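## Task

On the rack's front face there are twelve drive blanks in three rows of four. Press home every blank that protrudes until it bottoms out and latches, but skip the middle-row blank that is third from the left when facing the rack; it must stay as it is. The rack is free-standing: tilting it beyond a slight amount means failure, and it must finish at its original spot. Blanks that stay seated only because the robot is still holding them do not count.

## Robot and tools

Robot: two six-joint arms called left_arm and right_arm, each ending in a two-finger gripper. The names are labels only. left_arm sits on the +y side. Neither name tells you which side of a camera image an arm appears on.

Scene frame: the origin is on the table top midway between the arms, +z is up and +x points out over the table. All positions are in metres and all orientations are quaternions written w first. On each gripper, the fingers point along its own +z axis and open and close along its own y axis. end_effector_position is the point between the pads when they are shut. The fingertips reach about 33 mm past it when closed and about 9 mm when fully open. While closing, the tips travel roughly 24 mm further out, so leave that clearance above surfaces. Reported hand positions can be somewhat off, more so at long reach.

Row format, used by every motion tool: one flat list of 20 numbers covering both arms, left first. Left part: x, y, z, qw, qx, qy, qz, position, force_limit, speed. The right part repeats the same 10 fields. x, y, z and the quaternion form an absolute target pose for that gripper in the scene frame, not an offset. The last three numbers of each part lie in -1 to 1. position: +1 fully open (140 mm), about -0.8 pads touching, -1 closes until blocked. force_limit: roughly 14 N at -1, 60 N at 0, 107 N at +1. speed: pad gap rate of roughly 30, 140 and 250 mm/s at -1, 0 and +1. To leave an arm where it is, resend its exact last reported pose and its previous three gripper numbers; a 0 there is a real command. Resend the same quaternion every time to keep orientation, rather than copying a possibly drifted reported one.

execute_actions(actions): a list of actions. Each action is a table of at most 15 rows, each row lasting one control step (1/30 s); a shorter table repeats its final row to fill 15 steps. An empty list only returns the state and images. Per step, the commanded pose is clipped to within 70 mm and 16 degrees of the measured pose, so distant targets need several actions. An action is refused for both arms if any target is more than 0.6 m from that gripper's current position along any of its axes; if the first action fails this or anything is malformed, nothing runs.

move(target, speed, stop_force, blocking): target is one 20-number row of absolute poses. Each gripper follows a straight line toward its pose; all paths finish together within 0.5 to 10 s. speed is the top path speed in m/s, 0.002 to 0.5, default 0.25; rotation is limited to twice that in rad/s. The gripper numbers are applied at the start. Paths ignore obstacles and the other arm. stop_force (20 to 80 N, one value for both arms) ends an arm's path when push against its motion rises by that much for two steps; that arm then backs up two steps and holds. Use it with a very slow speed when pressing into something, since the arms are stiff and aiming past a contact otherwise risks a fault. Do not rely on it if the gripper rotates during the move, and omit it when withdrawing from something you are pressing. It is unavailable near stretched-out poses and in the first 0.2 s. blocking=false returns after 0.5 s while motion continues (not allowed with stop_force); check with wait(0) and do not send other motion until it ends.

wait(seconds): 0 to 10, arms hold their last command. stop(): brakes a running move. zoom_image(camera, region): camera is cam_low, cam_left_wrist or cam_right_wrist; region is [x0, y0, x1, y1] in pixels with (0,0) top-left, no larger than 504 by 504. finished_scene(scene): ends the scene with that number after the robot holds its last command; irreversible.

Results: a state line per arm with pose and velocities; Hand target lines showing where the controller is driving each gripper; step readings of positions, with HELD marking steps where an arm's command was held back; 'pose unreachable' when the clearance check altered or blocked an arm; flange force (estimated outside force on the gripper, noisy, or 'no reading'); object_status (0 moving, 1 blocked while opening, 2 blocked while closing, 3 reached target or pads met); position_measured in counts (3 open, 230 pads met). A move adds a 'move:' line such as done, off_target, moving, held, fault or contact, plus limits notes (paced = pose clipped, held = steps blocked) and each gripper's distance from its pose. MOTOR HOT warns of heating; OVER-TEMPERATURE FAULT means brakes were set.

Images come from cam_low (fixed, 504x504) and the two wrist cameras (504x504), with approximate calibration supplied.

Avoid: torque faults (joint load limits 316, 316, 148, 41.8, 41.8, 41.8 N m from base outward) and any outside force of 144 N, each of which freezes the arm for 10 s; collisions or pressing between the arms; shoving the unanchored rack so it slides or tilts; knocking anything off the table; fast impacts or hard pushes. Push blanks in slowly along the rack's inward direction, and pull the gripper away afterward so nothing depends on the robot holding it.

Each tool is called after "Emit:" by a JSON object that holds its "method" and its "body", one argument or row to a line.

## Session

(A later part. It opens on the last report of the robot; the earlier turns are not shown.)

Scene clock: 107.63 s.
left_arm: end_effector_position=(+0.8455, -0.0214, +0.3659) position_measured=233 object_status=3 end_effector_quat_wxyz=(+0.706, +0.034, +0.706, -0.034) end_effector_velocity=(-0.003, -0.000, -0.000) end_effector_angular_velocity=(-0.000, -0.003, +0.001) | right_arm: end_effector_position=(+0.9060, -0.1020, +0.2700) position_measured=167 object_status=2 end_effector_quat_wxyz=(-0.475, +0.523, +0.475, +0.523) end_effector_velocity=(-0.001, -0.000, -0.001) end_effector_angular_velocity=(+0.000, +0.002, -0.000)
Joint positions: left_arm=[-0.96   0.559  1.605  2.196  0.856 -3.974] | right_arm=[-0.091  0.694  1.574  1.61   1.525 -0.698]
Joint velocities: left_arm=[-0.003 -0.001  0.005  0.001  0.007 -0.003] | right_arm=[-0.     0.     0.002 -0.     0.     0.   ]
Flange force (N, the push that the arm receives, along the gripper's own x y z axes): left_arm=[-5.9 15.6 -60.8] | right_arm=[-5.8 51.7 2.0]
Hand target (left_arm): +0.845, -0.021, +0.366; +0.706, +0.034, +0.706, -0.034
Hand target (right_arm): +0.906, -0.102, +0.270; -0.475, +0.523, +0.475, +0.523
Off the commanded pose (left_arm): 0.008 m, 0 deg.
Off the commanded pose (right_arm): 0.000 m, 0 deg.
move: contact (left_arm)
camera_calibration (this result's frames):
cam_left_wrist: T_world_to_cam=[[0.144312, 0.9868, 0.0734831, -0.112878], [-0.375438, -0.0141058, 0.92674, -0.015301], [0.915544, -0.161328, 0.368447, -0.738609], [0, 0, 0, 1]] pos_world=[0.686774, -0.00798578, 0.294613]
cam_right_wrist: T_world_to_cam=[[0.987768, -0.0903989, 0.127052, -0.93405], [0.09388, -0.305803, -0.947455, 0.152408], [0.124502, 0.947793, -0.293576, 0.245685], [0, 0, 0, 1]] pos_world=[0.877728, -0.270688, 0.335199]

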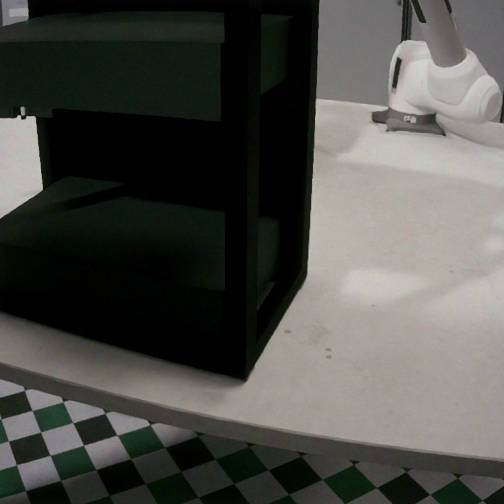

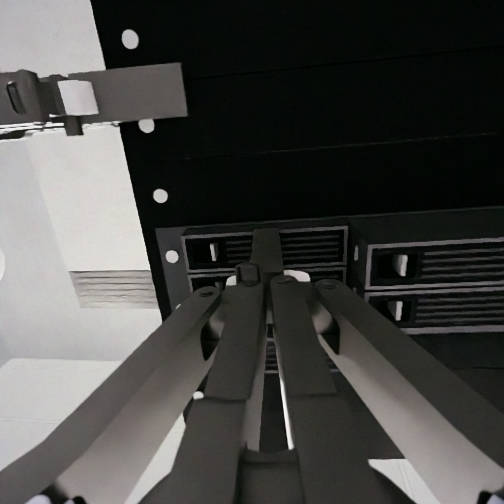

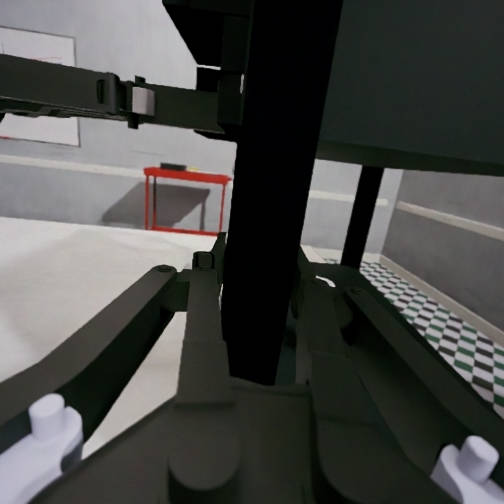

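Emit:
{"method": "move", "body": {
  "target": [0.785,-0.0157,0.37,0.706,0.034,0.706,-0.034,-1,0,0,0.906,-0.102,0.27,-0.475,0.523,0.475,0.523,-1,-1,-0.8],
  "speed": 0.12
}}

Emit:
{"method": "move", "body": {
  "target": [0.788,-0.016,0.433,0.706,0.034,0.706,-0.034,-1,0,0,0.906,-0.102,0.27,-0.475,0.523,0.475,0.523,-1,-1,-0.8],
  "speed": 0.12
}}

Emit:
{"method": "move", "body": {
  "target": [0.838,-0.0208,0.433,0.706,0.034,0.706,-0.034,-1,0,0,0.906,-0.102,0.27,-0.475,0.523,0.475,0.523,-1,-1,-0.8],
  "speed": 0.03,
  "stop_force": 40
}}

Emit:
{"method": "move", "body": {
  "target": [0.855,-0.0224,0.433,0.706,0.034,0.706,-0.034,-1,0,0,0.906,-0.102,0.27,-0.475,0.523,0.475,0.523,-1,-1,-0.8],
  "speed": 0.008,
  "stop_force": 40
}}

Scene clock: 119.20 s.
left_arm: end_effector_position=(+0.7850, -0.0158, +0.3700) position_measured=233 object_status=3 end_effector_quat_wxyz=(+0.706, +0.034, +0.706, -0.034) end_effector_velocity=(-0.001, -0.001, +0.001) end_effector_angular_velocity=(+0.000, -0.001, -0.001) | right_arm: end_effector_position=(+0.9060, -0.1020, +0.2700) position_measured=167 object_status=2 end_effector_quat_wxyz=(-0.475, +0.523, +0.475, +0.523) end_effector_velocity=(-0.000, +0.000, +0.001) end_effector_angular_velocity=(+0.001, -0.001, +0.001)
Joint positions: left_arm=[-1.011  0.49   1.71   2.172  0.911 -3.983] | right_arm=[-0.091  0.694  1.574  1.61   1.525 -0.698]
Joint velocities: left_arm=[-0.002 -0.001  0.001  0.     0.001 -0.   ] | right_arm=[ 0.    -0.    -0.     0.     0.001  0.   ]
Flange force (N, the push that the arm receives, along the gripper's own x y z axes): left_arm=[-2.5 5.9 -6.1] | right_arm=[-4.2 34.1 -1.4]
Hand target (left_arm): +0.785, -0.016, +0.370; +0.706, +0.034, +0.706, -0.034
Hand target (right_arm): +0.906, -0.102, +0.270; -0.475, +0.523, +0.475, +0.523
Off the commanded pose (left_arm): 0.000 m, 0 deg.
Off the commanded pose (right_arm): 0.000 m, 0 deg.
move: done
camera_calibration (this result's frames):
cam_left_wrist: T_world_to_cam=[[0.144345, 0.98679, 0.0735523, -0.110001], [-0.375443, -0.0141575, 0.926737, -0.0417214], [0.915537, -0.161384, 0.36844, -0.683839], [0, 0, 0, 1]] pos_world=[0.626294, -0.00240385, 0.298709]
cam_right_wrist: T_world_to_cam=[[0.987776, -0.0903097, 0.127054, -0.934018], [0.0939097, -0.305798, -0.947454, 0.152385], [0.124417, 0.947804, -0.293579, 0.245759], [0, 0, 0, 1]] pos_world=[0.877714, -0.270683, 0.335199]

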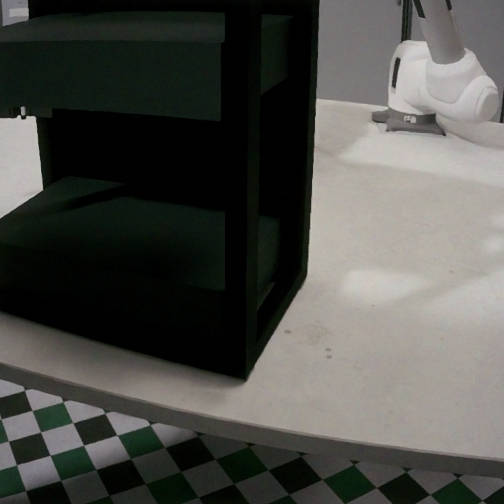

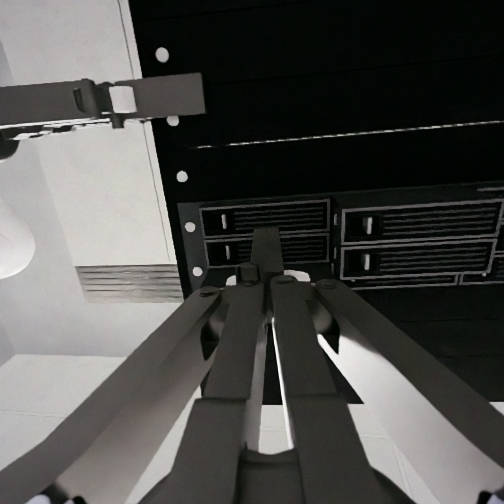

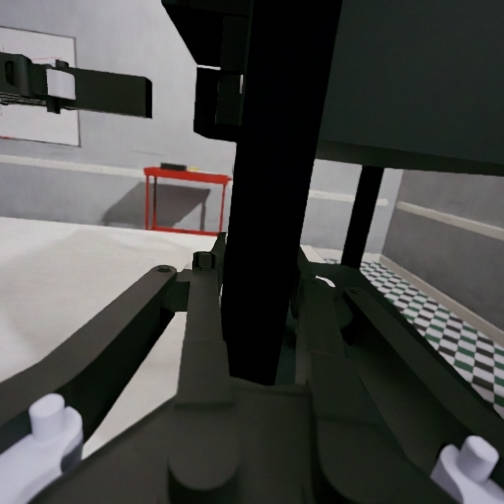

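Scene clock: 120.00 s.
left_arm: end_effector_position=(+0.7857, -0.0160, +0.3870) position_measured=233 object_status=3 end_effector_quat_wxyz=(+0.706, +0.034, +0.706, -0.034) end_effector_velocity=(-0.001, -0.001, +0.000) end_effector_angular_velocity=(-0.001, +0.001, -0.001) | right_arm: end_effector_position=(+0.9060, -0.1020, +0.2700) position_measured=167 object_status=2 end_effector_quat_wxyz=(-0.475, +0.523, +0.475, +0.523) end_effector_velocity=(+0.000, -0.000, +0.001) end_effector_angular_velocity=(+0.001, -0.001, +0.001)
Joint positions: left_arm=[-1.01   0.475  1.698  2.156  0.895 -3.956] | right_arm=[-0.091  0.694  1.574  1.61   1.525 -0.698]
Joint velocities: left_arm=[-0.001 -0.     0.    -0.001 -0.001  0.   ] | right_arm=[-0.     0.    -0.001 -0.     0.001 -0.   ]
Flange force (N, the push that the arm receives, along the gripper's own x y z axes): left_arm=[-2.2 3.7 -4.9] | right_arm=[-4.2 35.8 1.0]
Hand target (left_arm): +0.786, -0.016, +0.387; +0.706, +0.034, +0.706, -0.034
Hand target (right_arm): +0.906, -0.102, +0.270; -0.475, +0.523, +0.475, +0.523
Off the commanded pose (left_arm): 0.046 m, 0 deg.
Off the commanded pose (right_arm): 0.000 m, 0 deg.
move: held (left_arm); limits=held; held on 16 of 24 steps (left_arm), including the last (left_arm)
pose unreachable (left arm): on one or more control steps of this call, first in action 0 (counted from 0), this arm could not follow its commanded pose, so it was not sent that pose on those steps. On the call's last step it was still not sent that pose. It may still have moved: this result reports where it is.
cause: the commanded pose would bring a part of the arm too close to another arm (a part of this arm just beyond joint 4 (forearm roll) and a part of the other arm just beyond its joint 2 (shoulder)).
camera_calibration (this result's frames):
cam_left_wrist: T_world_to_cam=[[0.14477, 0.986742, 0.0733661, -0.111464], [-0.375792, -0.0137601, 0.926602, -0.0568576], [0.915326, -0.161715, 0.368818, -0.690645], [0, 0, 0, 1]] pos_world=[0.626935, -0.00248326, 0.315584]
cam_right_wrist: T_world_to_cam=[[0.987773, -0.0903413, 0.127054, -0.934029], [0.0938961, -0.305829, -0.947445, 0.152381], [0.12445, 0.94779, -0.293607, 0.245732], [0, 0, 0, 1]] pos_world=[0.877719, -0.270681, 0.335194]

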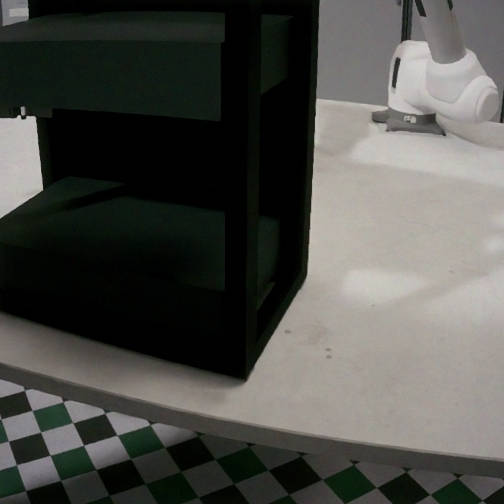

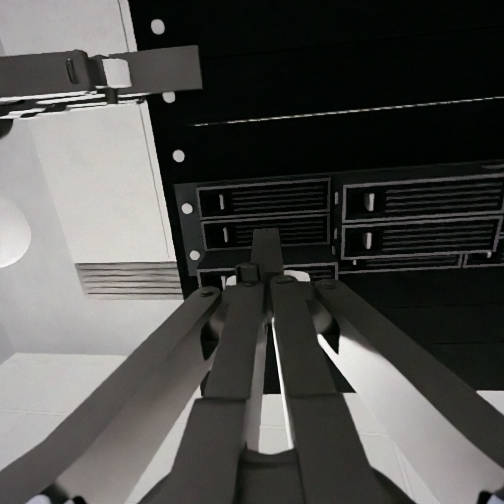

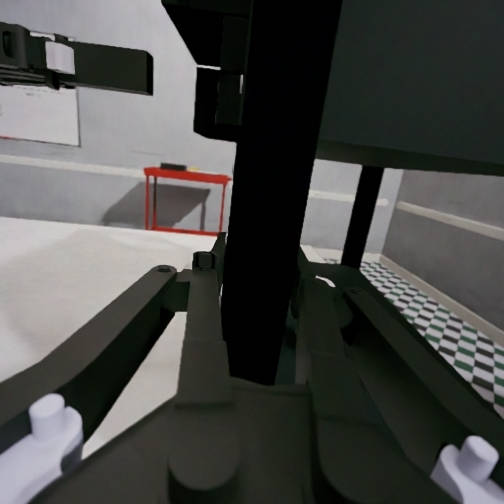

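Scene clock: 122.57 s.
left_arm: end_effector_position=(+0.7945, -0.0167, +0.3948) position_measured=233 object_status=3 end_effector_quat_wxyz=(+0.706, +0.034, +0.706, -0.034) end_effector_velocity=(+0.001, -0.000, -0.000) end_effector_angular_velocity=(+0.000, -0.001, +0.001) | right_arm: end_effector_position=(+0.9060, -0.1020, +0.2700) position_measured=167 object_status=2 end_effector_quat_wxyz=(-0.475, +0.523, +0.475, +0.523) end_effector_velocity=(+0.000, +0.000, -0.000) end_effector_angular_velocity=(-0.000, +0.000, +0.000)
Joint positions: left_arm=[-1.002  0.478  1.678  2.151  0.88  -3.94 ] | right_arm=[-0.091  0.694  1.574  1.61   1.525 -0.698]
Joint velocities: left_arm=[ 0.     0.001 -0.001  0.     0.001 -0.   ] | right_arm=[ 0.  0. -0. -0. -0.  0.]
Flange force (N, the push that the arm receives, along the gripper's own x y z axes): left_arm=[-0.5 4.4 -4.0] | right_arm=[-4.9 35.0 0.9]
Hand target (left_arm): +0.795, -0.017, +0.395; +0.706, +0.034, +0.706, -0.034
Hand target (right_arm): +0.906, -0.102, +0.270; -0.475, +0.523, +0.475, +0.523
Off the commanded pose (left_arm): 0.058 m, 0 deg.
Off the commanded pose (right_arm): 0.000 m, 0 deg.
move: held (left_arm); limits=held; held on 62 of 77 steps (left_arm), including the last (left_arm)
pose unreachable (left arm): on one or more control steps of this call, first in action 0 (counted from 0), this arm could not follow its commanded pose, so it was not sent that pose on those steps. On the call's last step it was still not sent that pose. It may still have moved: this result reports where it is.
cause: the commanded pose would bring a part of the arm too close to another arm (a part of this arm just beyond joint 4 (forearm roll) and a part of the other arm just beyond its joint 2 (shoulder)).
camera_calibration (this result's frames):
cam_left_wrist: T_world_to_cam=[[0.144717, 0.986749, 0.073374, -0.11251], [-0.375768, -0.0137918, 0.926611, -0.0607983], [0.915344, -0.161668, 0.368793, -0.701793], [0, 0, 0, 1]] pos_world=[0.635818, -0.00327718, 0.323408]
cam_right_wrist: T_world_to_cam=[[0.987769, -0.0903872, 0.127052, -0.934045], [0.0938829, -0.305807, -0.947453, 0.152404], [0.124491, 0.947793, -0.293581, 0.245691], [0, 0, 0, 1]] pos_world=[0.877726, -0.270683, 0.335198]

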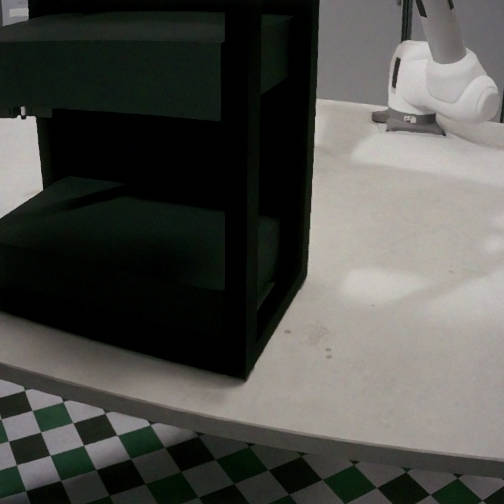

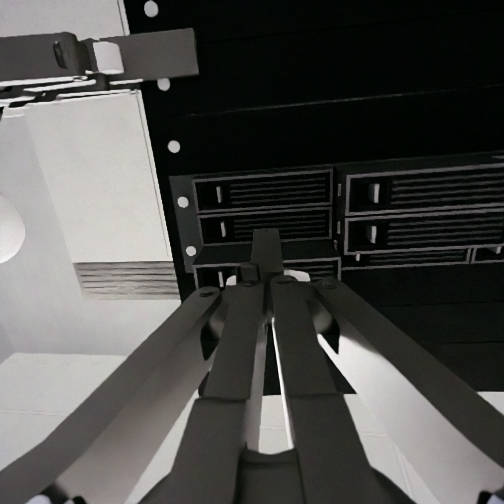

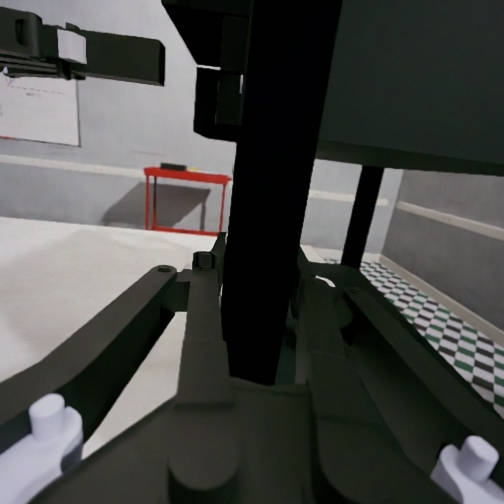

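Scene clock: 131.77 s.
left_arm: end_effector_position=(+0.7973, -0.0170, +0.3965) position_measured=233 object_status=3 end_effector_quat_wxyz=(+0.706, +0.034, +0.706, -0.034) end_effector_velocity=(-0.001, -0.001, +0.001) end_effector_angular_velocity=(-0.003, -0.000, -0.000) | right_arm: end_effector_position=(+0.9060, -0.1020, +0.2700) position_measured=167 object_status=2 end_effector_quat_wxyz=(-0.475, +0.523, +0.475, +0.523) end_effector_velocity=(+0.000, -0.000, -0.002) end_effector_angular_velocity=(-0.000, +0.002, -0.000)
Joint positions: left_arm=[-1.     0.479  1.672  2.15   0.876 -3.937] | right_arm=[-0.091  0.694  1.574  1.61   1.525 -0.698]
Joint velocities: left_arm=[-0.001 -0.001 -0.001 -0.002 -0.    -0.   ] | right_arm=[-0.     0.002  0.     0.    -0.    -0.   ]
Flange force (N, the push that the arm receives, along the gripper's own x y z axes): left_arm=[-2.4 3.7 -6.4] | right_arm=[-6.2 37.0 0.8]
Hand target (left_arm): +0.797, -0.017, +0.397; +0.706, +0.034, +0.706, -0.034
Hand target (right_arm): +0.906, -0.102, +0.270; -0.475, +0.523, +0.475, +0.523
Off the commanded pose (left_arm): 0.068 m, 0 deg.
Off the commanded pose (right_arm): 0.000 m, 0 deg.
move: held (left_arm); limits=held; held on 261 of 276 steps (left_arm), including the last (left_arm)
pose unreachable (left arm): on one or more control steps of this call, first in action 0 (counted from 0), this arm could not follow its commanded pose, so it was not sent that pose on those steps. On the call's last step it was still not sent that pose. It may still have moved: this result reports where it is.
cause: the commanded pose would bring a part of the arm too close to another arm (a part of this arm just beyond joint 4 (forearm roll) and a part of the other arm just beyond its joint 2 (shoulder)).
camera_calibration (this result's frames):
cam_left_wrist: T_world_to_cam=[[0.144714, 0.98675, 0.0733679, -0.112776], [-0.375765, -0.0137878, 0.926613, -0.0613978], [0.915346, -0.161663, 0.36879, -0.704969], [0, 0, 0, 1]] pos_world=[0.63854, -0.00353212, 0.325152]
cam_right_wrist: T_world_to_cam=[[0.987769, -0.0903934, 0.127052, -0.934048], [0.0938811, -0.305808, -0.947453, 0.152404], [0.124497, 0.947793, -0.293581, 0.24569], [0, 0, 0, 1]] pos_world=[0.877727, -0.270688, 0.335198]

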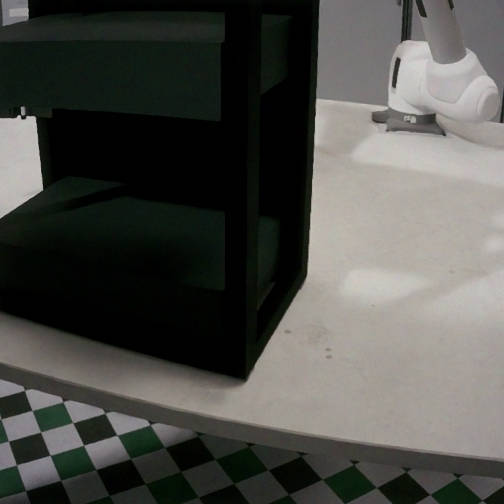

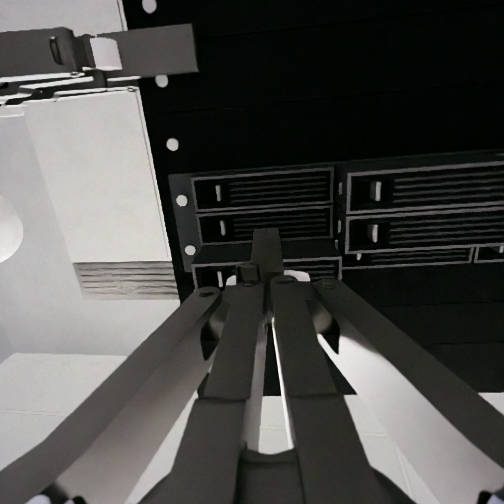

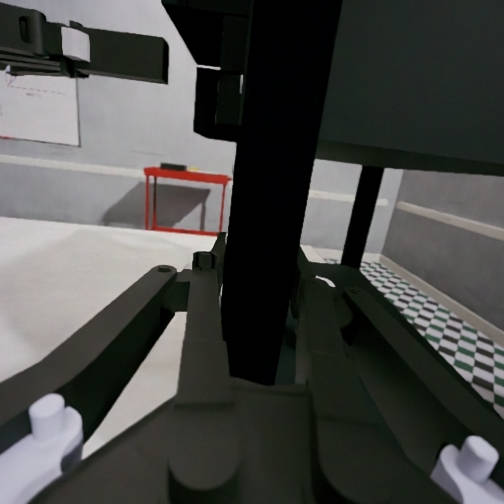

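Arm clearance blocked that. I'll do bottom row, third column first, then yaw the gripper for the top one.

Emit:
{"method": "move", "body": {
  "target": [0.795,0.08,0.363,0.706,0.034,0.706,-0.034,-1,0,0,0.906,-0.102,0.27,-0.475,0.523,0.475,0.523,-1,-1,-0.8],
  "speed": 0.12
}}

Emit:
{"method": "zoom_image", "body": {
  "camera": "cam_right_wrist",
  "region": [90,20,250,180]
}}

Scene clock: 140.77 s.
left_arm: end_effector_position=(+0.7948, +0.0799, +0.3631) position_measured=233 object_status=3 end_effector_quat_wxyz=(+0.706, +0.034, +0.706, -0.034) end_effector_velocity=(+0.000, +0.001, +0.003) end_effector_angular_velocity=(-0.001, -0.004, -0.001) | right_arm: end_effector_position=(+0.9060, -0.1020, +0.2700) position_measured=167 object_status=2 end_effector_quat_wxyz=(-0.475, +0.523, +0.475, +0.523) end_effector_velocity=(-0.000, +0.000, +0.001) end_effector_angular_velocity=(-0.000, -0.001, +0.000)
Joint positions: left_arm=[-0.904  0.426  1.83   2.315  0.879 -4.107] | right_arm=[-0.091  0.694  1.574  1.61   1.525 -0.698]
Joint velocities: left_arm=[ 0.002 -0.002 -0.     0.005  0.    -0.003] | right_arm=[ 0.    -0.001 -0.    -0.    -0.     0.   ]
Flange force (N, the push that the arm receives, along the gripper's own x y z axes): left_arm=[-3.1 6.2 -6.7] | right_arm=[-4.5 33.3 -1.8]
Hand target (left_arm): +0.795, +0.080, +0.363; +0.706, +0.034, +0.706, -0.034
Hand target (right_arm): +0.906, -0.102, +0.270; -0.475, +0.523, +0.475, +0.523
Off the commanded pose (left_arm): 0.000 m, 0 deg.
Off the commanded pose (right_arm): 0.000 m, 0 deg.
move: done
camera_calibration (this result's frames):
cam_left_wrist: T_world_to_cam=[[0.144541, 0.986768, 0.0734599, -0.205464], [-0.375539, -0.0139796, 0.926701, -0.0302131], [0.915466, -0.161533, 0.368549, -0.674797], [0, 0, 0, 1]] pos_world=[0.636105, 0.0933214, 0.291788]
cam_right_wrist: T_world_to_cam=[[0.987769, -0.0903937, 0.127052, -0.934048], [0.093881, -0.305807, -0.947454, 0.152404], [0.124497, 0.947793, -0.293581, 0.24569], [0, 0, 0, 1]] pos_world=[0.877728, -0.270688, 0.335198]

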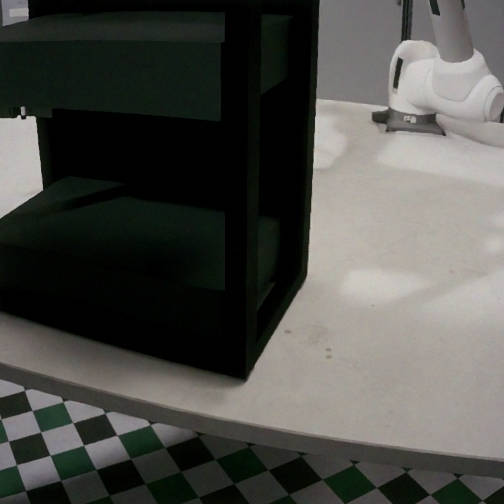

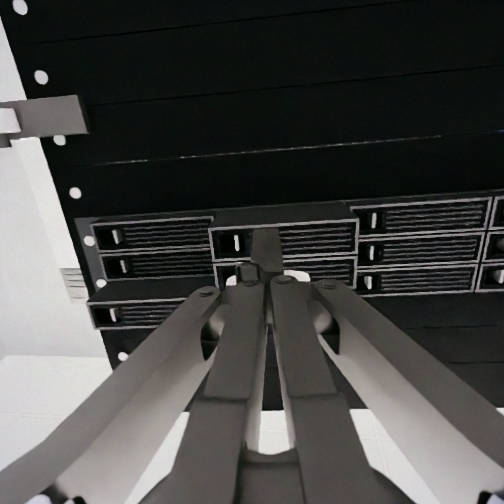

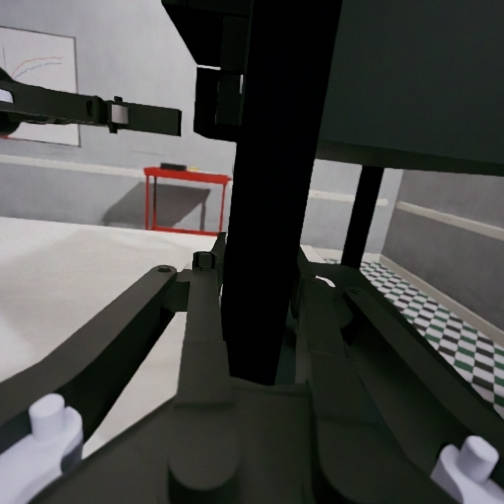

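Region (90, 20, 250, 180) of cam_right_wrist's 504x504 image, scaled by 3.150, with more detail than that image has.

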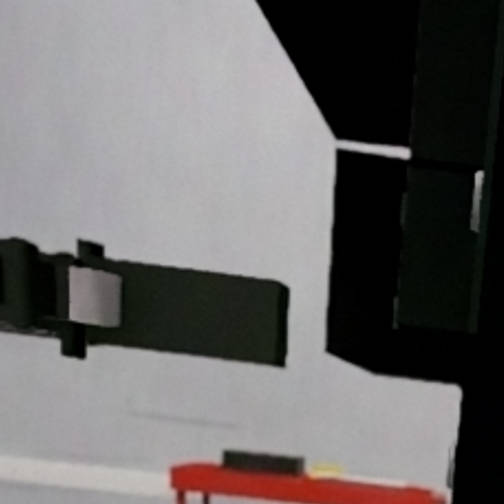

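Emit:
{"method": "move", "body": {
  "target": [0.846,0.075,0.361,0.706,0.034,0.706,-0.034,-1,0,0,0.906,-0.102,0.27,-0.475,0.523,0.475,0.523,-1,-1,-0.8],
  "speed": 0.03,
  "stop_force": 40
}}

Emit:
{"method": "move", "body": {
  "target": [0.865,0.0732,0.361,0.706,0.034,0.706,-0.034,-1,0,0,0.906,-0.102,0.27,-0.475,0.523,0.475,0.523,-1,-1,-0.8],
  "speed": 0.008,
  "stop_force": 40
}}

Emit:
{"method": "move", "body": {
  "target": [0.78,0.075,0.361,0.706,0.034,0.706,-0.034,-1,0,0,0.906,-0.102,0.27,-0.475,0.523,0.475,0.523,-1,-1,-0.8],
  "speed": 0.12
}}

Emit:
{"method": "move", "body": {
  "target": [0.783,0.0,0.434,0.696,0.123,0.696,-0.123,-1,0,0,0.906,-0.102,0.27,-0.475,0.523,0.475,0.523,-1,-1,-0.8],
  "speed": 0.15
}}

Scene clock: 150.03 s.
left_arm: end_effector_position=(+0.8460, +0.0751, +0.3609) position_measured=233 object_status=3 end_effector_quat_wxyz=(+0.706, +0.034, +0.706, -0.034) end_effector_velocity=(+0.000, +0.000, +0.001) end_effector_angular_velocity=(-0.001, -0.001, +0.000) | right_arm: end_effector_position=(+0.9060, -0.1020, +0.2700) position_measured=167 object_status=2 end_effector_quat_wxyz=(-0.475, +0.523, +0.475, +0.523) end_effector_velocity=(+0.000, -0.000, +0.001) end_effector_angular_velocity=(-0.000, -0.002, -0.000)
Joint positions: left_arm=[-0.864  0.486  1.739  2.338  0.834 -4.104] | right_arm=[-0.091  0.694  1.574  1.61   1.525 -0.698]
Joint velocities: left_arm=[ 0.    -0.001 -0.    -0.    -0.     0.   ] | right_arm=[-0.    -0.001 -0.001  0.     0.     0.   ]
Flange force (N, the push that the arm receives, along the gripper's own x y z axes): left_arm=[-6.5 2.0 -12.7] | right_arm=[-6.2 36.9 0.2]
Hand target (left_arm): +0.846, +0.075, +0.361; +0.706, +0.034, +0.706, -0.034
Hand target (right_arm): +0.906, -0.102, +0.270; -0.475, +0.523, +0.475, +0.523
Off the commanded pose (left_arm): 0.000 m, 0 deg.
Off the commanded pose (right_arm): 0.000 m, 0 deg.
move: done
camera_calibration (this result's frames):
cam_left_wrist: T_world_to_cam=[[0.144367, 0.986791, 0.0734898, -0.207836], [-0.37537, -0.0141033, 0.926768, -0.00919511], [0.915563, -0.161381, 0.368376, -0.721583], [0, 0, 0, 1]] pos_world=[0.687208, 0.0885112, 0.289609]
cam_right_wrist: T_world_to_cam=[[0.987766, -0.0904069, 0.127059, -0.934057], [0.0938832, -0.305814, -0.947451, 0.152402], [0.124513, 0.947789, -0.293585, 0.245677], [0, 0, 0, 1]] pos_world=[0.877732, -0.270688, 0.335201]

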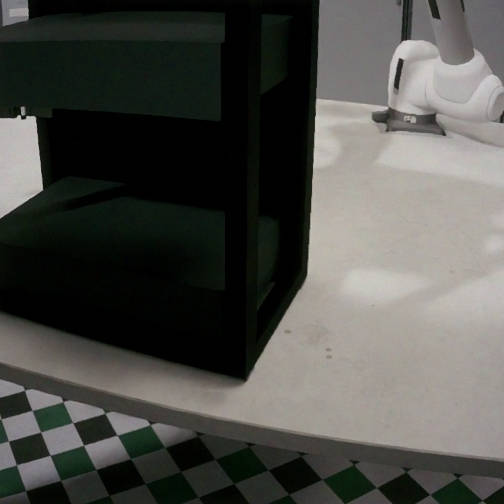

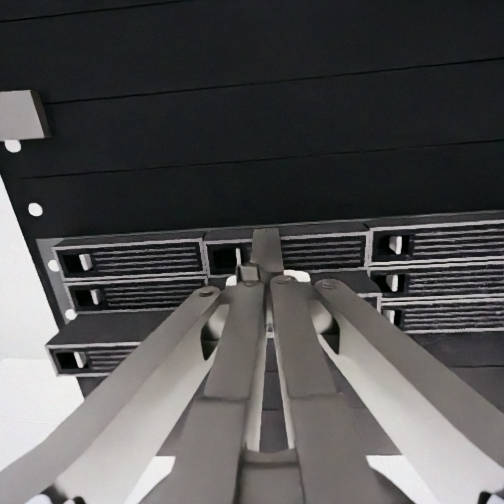

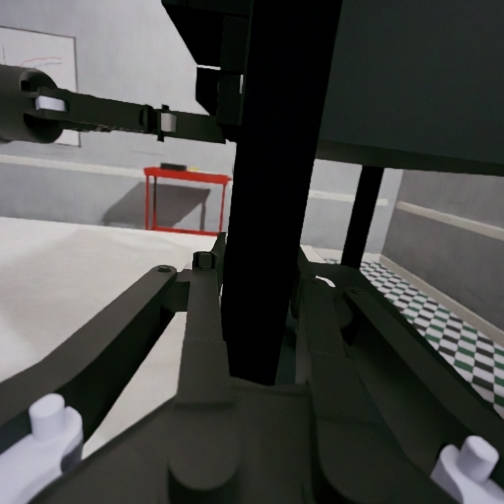

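Scene clock: 151.37 s.
left_arm: end_effector_position=(+0.8539, +0.0744, +0.3609) position_measured=233 object_status=3 end_effector_quat_wxyz=(+0.706, +0.034, +0.706, -0.034) end_effector_velocity=(-0.003, -0.000, -0.002) end_effector_angular_velocity=(+0.001, -0.001, +0.002) | right_arm: end_effector_position=(+0.9061, -0.1020, +0.2700) position_measured=167 object_status=2 end_effector_quat_wxyz=(-0.475, +0.523, +0.475, +0.524) end_effector_velocity=(+0.000, +0.001, -0.000) end_effector_angular_velocity=(+0.000, -0.001, +0.001)
Joint positions: left_arm=[-0.858  0.495  1.724  2.341  0.827 -4.102] | right_arm=[-0.091  0.694  1.574  1.61   1.524 -0.698]
Joint velocities: left_arm=[-0.003 -0.     0.005 -0.002  0.007 -0.   ] | right_arm=[ 0.001  0.002 -0.002  0.     0.    -0.   ]
Flange force (N, the push that the arm receives, along the gripper's own x y z axes): left_arm=[-9.7 10.5 -69.5] | right_arm=[-4.1 50.7 5.2]
Hand target (left_arm): +0.854, +0.074, +0.361; +0.706, +0.034, +0.706, -0.034
Hand target (right_arm): +0.906, -0.102, +0.270; -0.475, +0.523, +0.475, +0.523
Off the commanded pose (left_arm): 0.011 m, 0 deg.
Off the commanded pose (right_arm): 0.000 m, 0 deg.
move: contact (left_arm)
camera_calibration (this result's frames):
cam_left_wrist: T_world_to_cam=[[0.144409, 0.986769, 0.0737128, -0.208381], [-0.375375, -0.0142958, 0.926763, -0.00623154], [0.915554, -0.161503, 0.368344, -0.728912], [0, 0, 0, 1]] pos_world=[0.695111, 0.0878135, 0.289626]
cam_right_wrist: T_world_to_cam=[[0.987733, -0.090665, 0.127133, -0.934195], [0.0938738, -0.30584, -0.947444, 0.15242], [0.124782, 0.947756, -0.293577, 0.245452], [0, 0, 0, 1]] pos_world=[0.877799, -0.270711, 0.335236]

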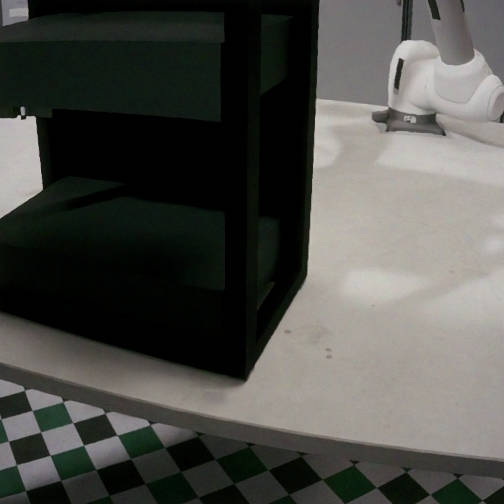

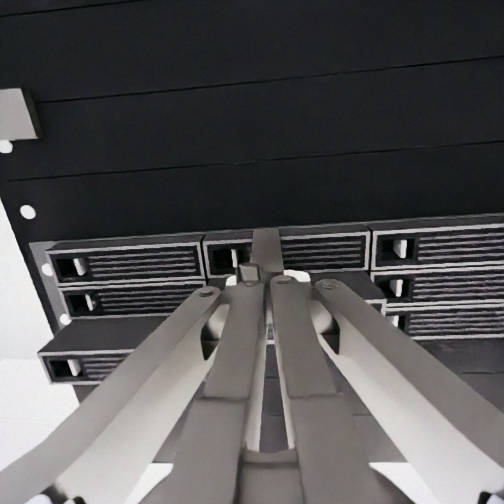

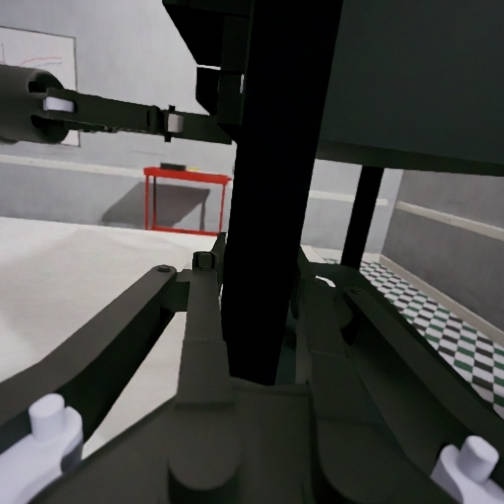

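Scene clock: 152.37 s.
left_arm: end_effector_position=(+0.7801, +0.0749, +0.3611) position_measured=233 object_status=3 end_effector_quat_wxyz=(+0.706, +0.034, +0.706, -0.034) end_effector_velocity=(-0.001, -0.001, -0.000) end_effector_angular_velocity=(+0.001, -0.001, -0.001) | right_arm: end_effector_position=(+0.9060, -0.1020, +0.2700) position_measured=167 object_status=2 end_effector_quat_wxyz=(-0.475, +0.523, +0.475, +0.523) end_effector_velocity=(-0.001, +0.001, -0.000) end_effector_angular_velocity=(+0.001, +0.000, +0.002)
Joint positions: left_arm=[-0.923  0.417  1.849  2.3    0.897 -4.103] | right_arm=[-0.091  0.694  1.574  1.61   1.525 -0.698]
Joint velocities: left_arm=[-0.002 -0.     0.002  0.     0.002  0.   ] | right_arm=[ 0.001 -0.     0.001  0.     0.001 -0.   ]
Flange force (N, the push that the arm receives, along the gripper's own x y z axes): left_arm=[-3.7 5.4 -8.7] | right_arm=[-3.4 33.5 4.2]
Hand target (left_arm): +0.780, +0.075, +0.361; +0.706, +0.034, +0.706, -0.034
Hand target (right_arm): +0.906, -0.102, +0.270; -0.475, +0.523, +0.475, +0.523
Off the commanded pose (left_arm): 0.000 m, 0 deg.
Off the commanded pose (right_arm): 0.000 m, 0 deg.
move: done
camera_calibration (this result's frames):
cam_left_wrist: T_world_to_cam=[[0.144335, 0.986791, 0.0735618, -0.198102], [-0.37544, -0.0141705, 0.926738, -0.0339876], [0.915539, -0.161379, 0.368435, -0.661322], [0, 0, 0, 1]] pos_world=[0.621299, 0.0882801, 0.289725]
cam_right_wrist: T_world_to_cam=[[0.987765, -0.0904176, 0.127063, -0.934064], [0.0938844, -0.305808, -0.947453, 0.152399], [0.124523, 0.94779, -0.293578, 0.245686], [0, 0, 0, 1]] pos_world=[0.877735, -0.27071, 0.335203]

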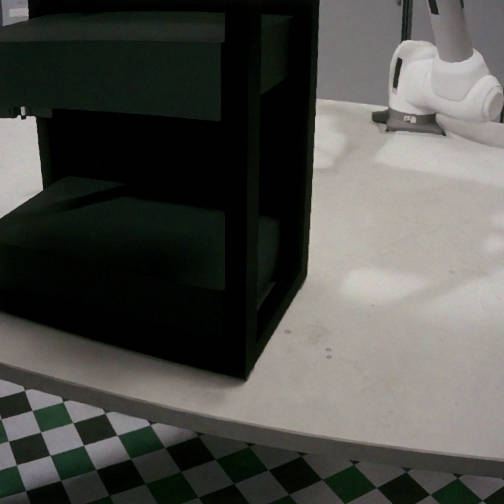

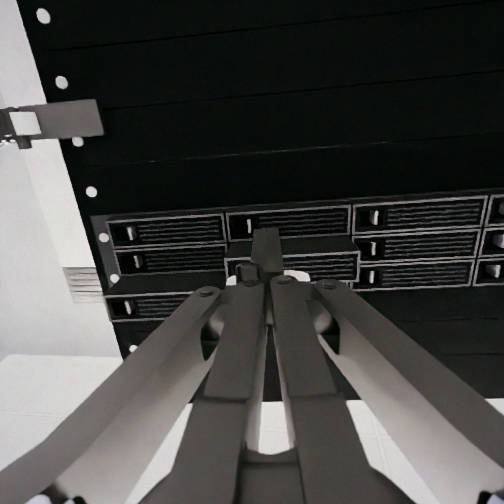

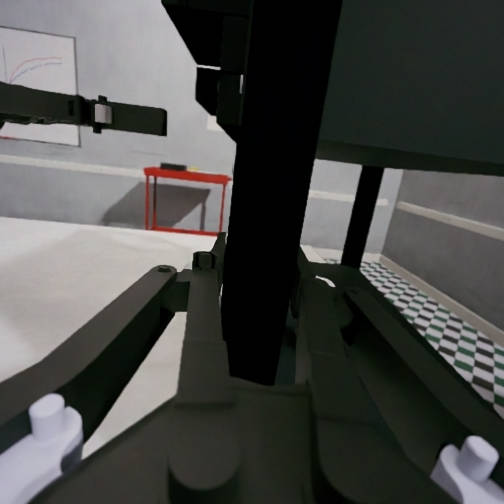

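Scene clock: 153.63 s.
left_arm: end_effector_position=(+0.7832, -0.0001, +0.4340) position_measured=233 object_status=3 end_effector_quat_wxyz=(+0.696, +0.123, +0.696, -0.123) end_effector_velocity=(+0.001, +0.001, +0.001) end_effector_angular_velocity=(-0.002, -0.001, -0.000) | right_arm: end_effector_position=(+0.9060, -0.1020, +0.2700) position_measured=167 object_status=2 end_effector_quat_wxyz=(-0.475, +0.523, +0.475, +0.523) end_effector_velocity=(+0.001, -0.000, +0.002) end_effector_angular_velocity=(-0.000, -0.003, -0.001)
Joint positions: left_arm=[-0.895  0.364  1.77   2.556  0.648 -4.227] | right_arm=[-0.091  0.694  1.574  1.61   1.525 -0.698]
Joint velocities: left_arm=[ 0.002 -0.    -0.002  0.003 -0.001 -0.004] | right_arm=[-0.001 -0.002 -0.002  0.    -0.     0.   ]
Flange force (N, the push that the arm receives, along the gripper's own x y z axes): left_arm=[-1.5 5.6 -5.4] | right_arm=[-4.8 37.7 -0.5]
Hand target (left_arm): +0.783, -0.000, +0.434; +0.696, +0.123, +0.696, -0.123
Hand target (right_arm): +0.906, -0.102, +0.270; -0.475, +0.523, +0.475, +0.523
Off the commanded pose (left_arm): 0.000 m, 0 deg.
Off the commanded pose (right_arm): 0.000 m, 0 deg.
move: done
camera_calibration (this result's frames):
cam_left_wrist: T_world_to_cam=[[0.387322, 0.919031, 0.0732391, -0.320145], [-0.367275, 0.0809457, 0.926583, -0.107732], [0.84563, -0.385785, 0.368889, -0.648638], [0, 0, 0, 1]] pos_world=[0.63294, 0.0527085, 0.362546]
cam_right_wrist: T_world_to_cam=[[0.987767, -0.0903933, 0.127063, -0.934054], [0.0938917, -0.305806, -0.947453, 0.152399], [0.1245, 0.947793, -0.293578, 0.245689], [0, 0, 0, 1]] pos_world=[0.877731, -0.27069, 0.335203]

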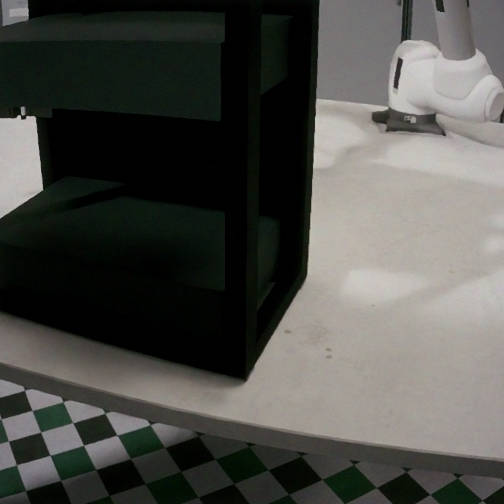

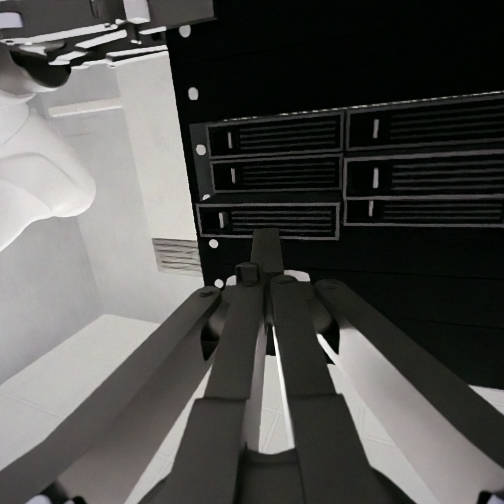

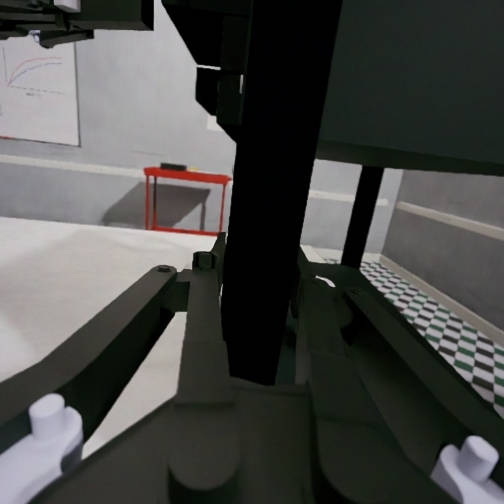

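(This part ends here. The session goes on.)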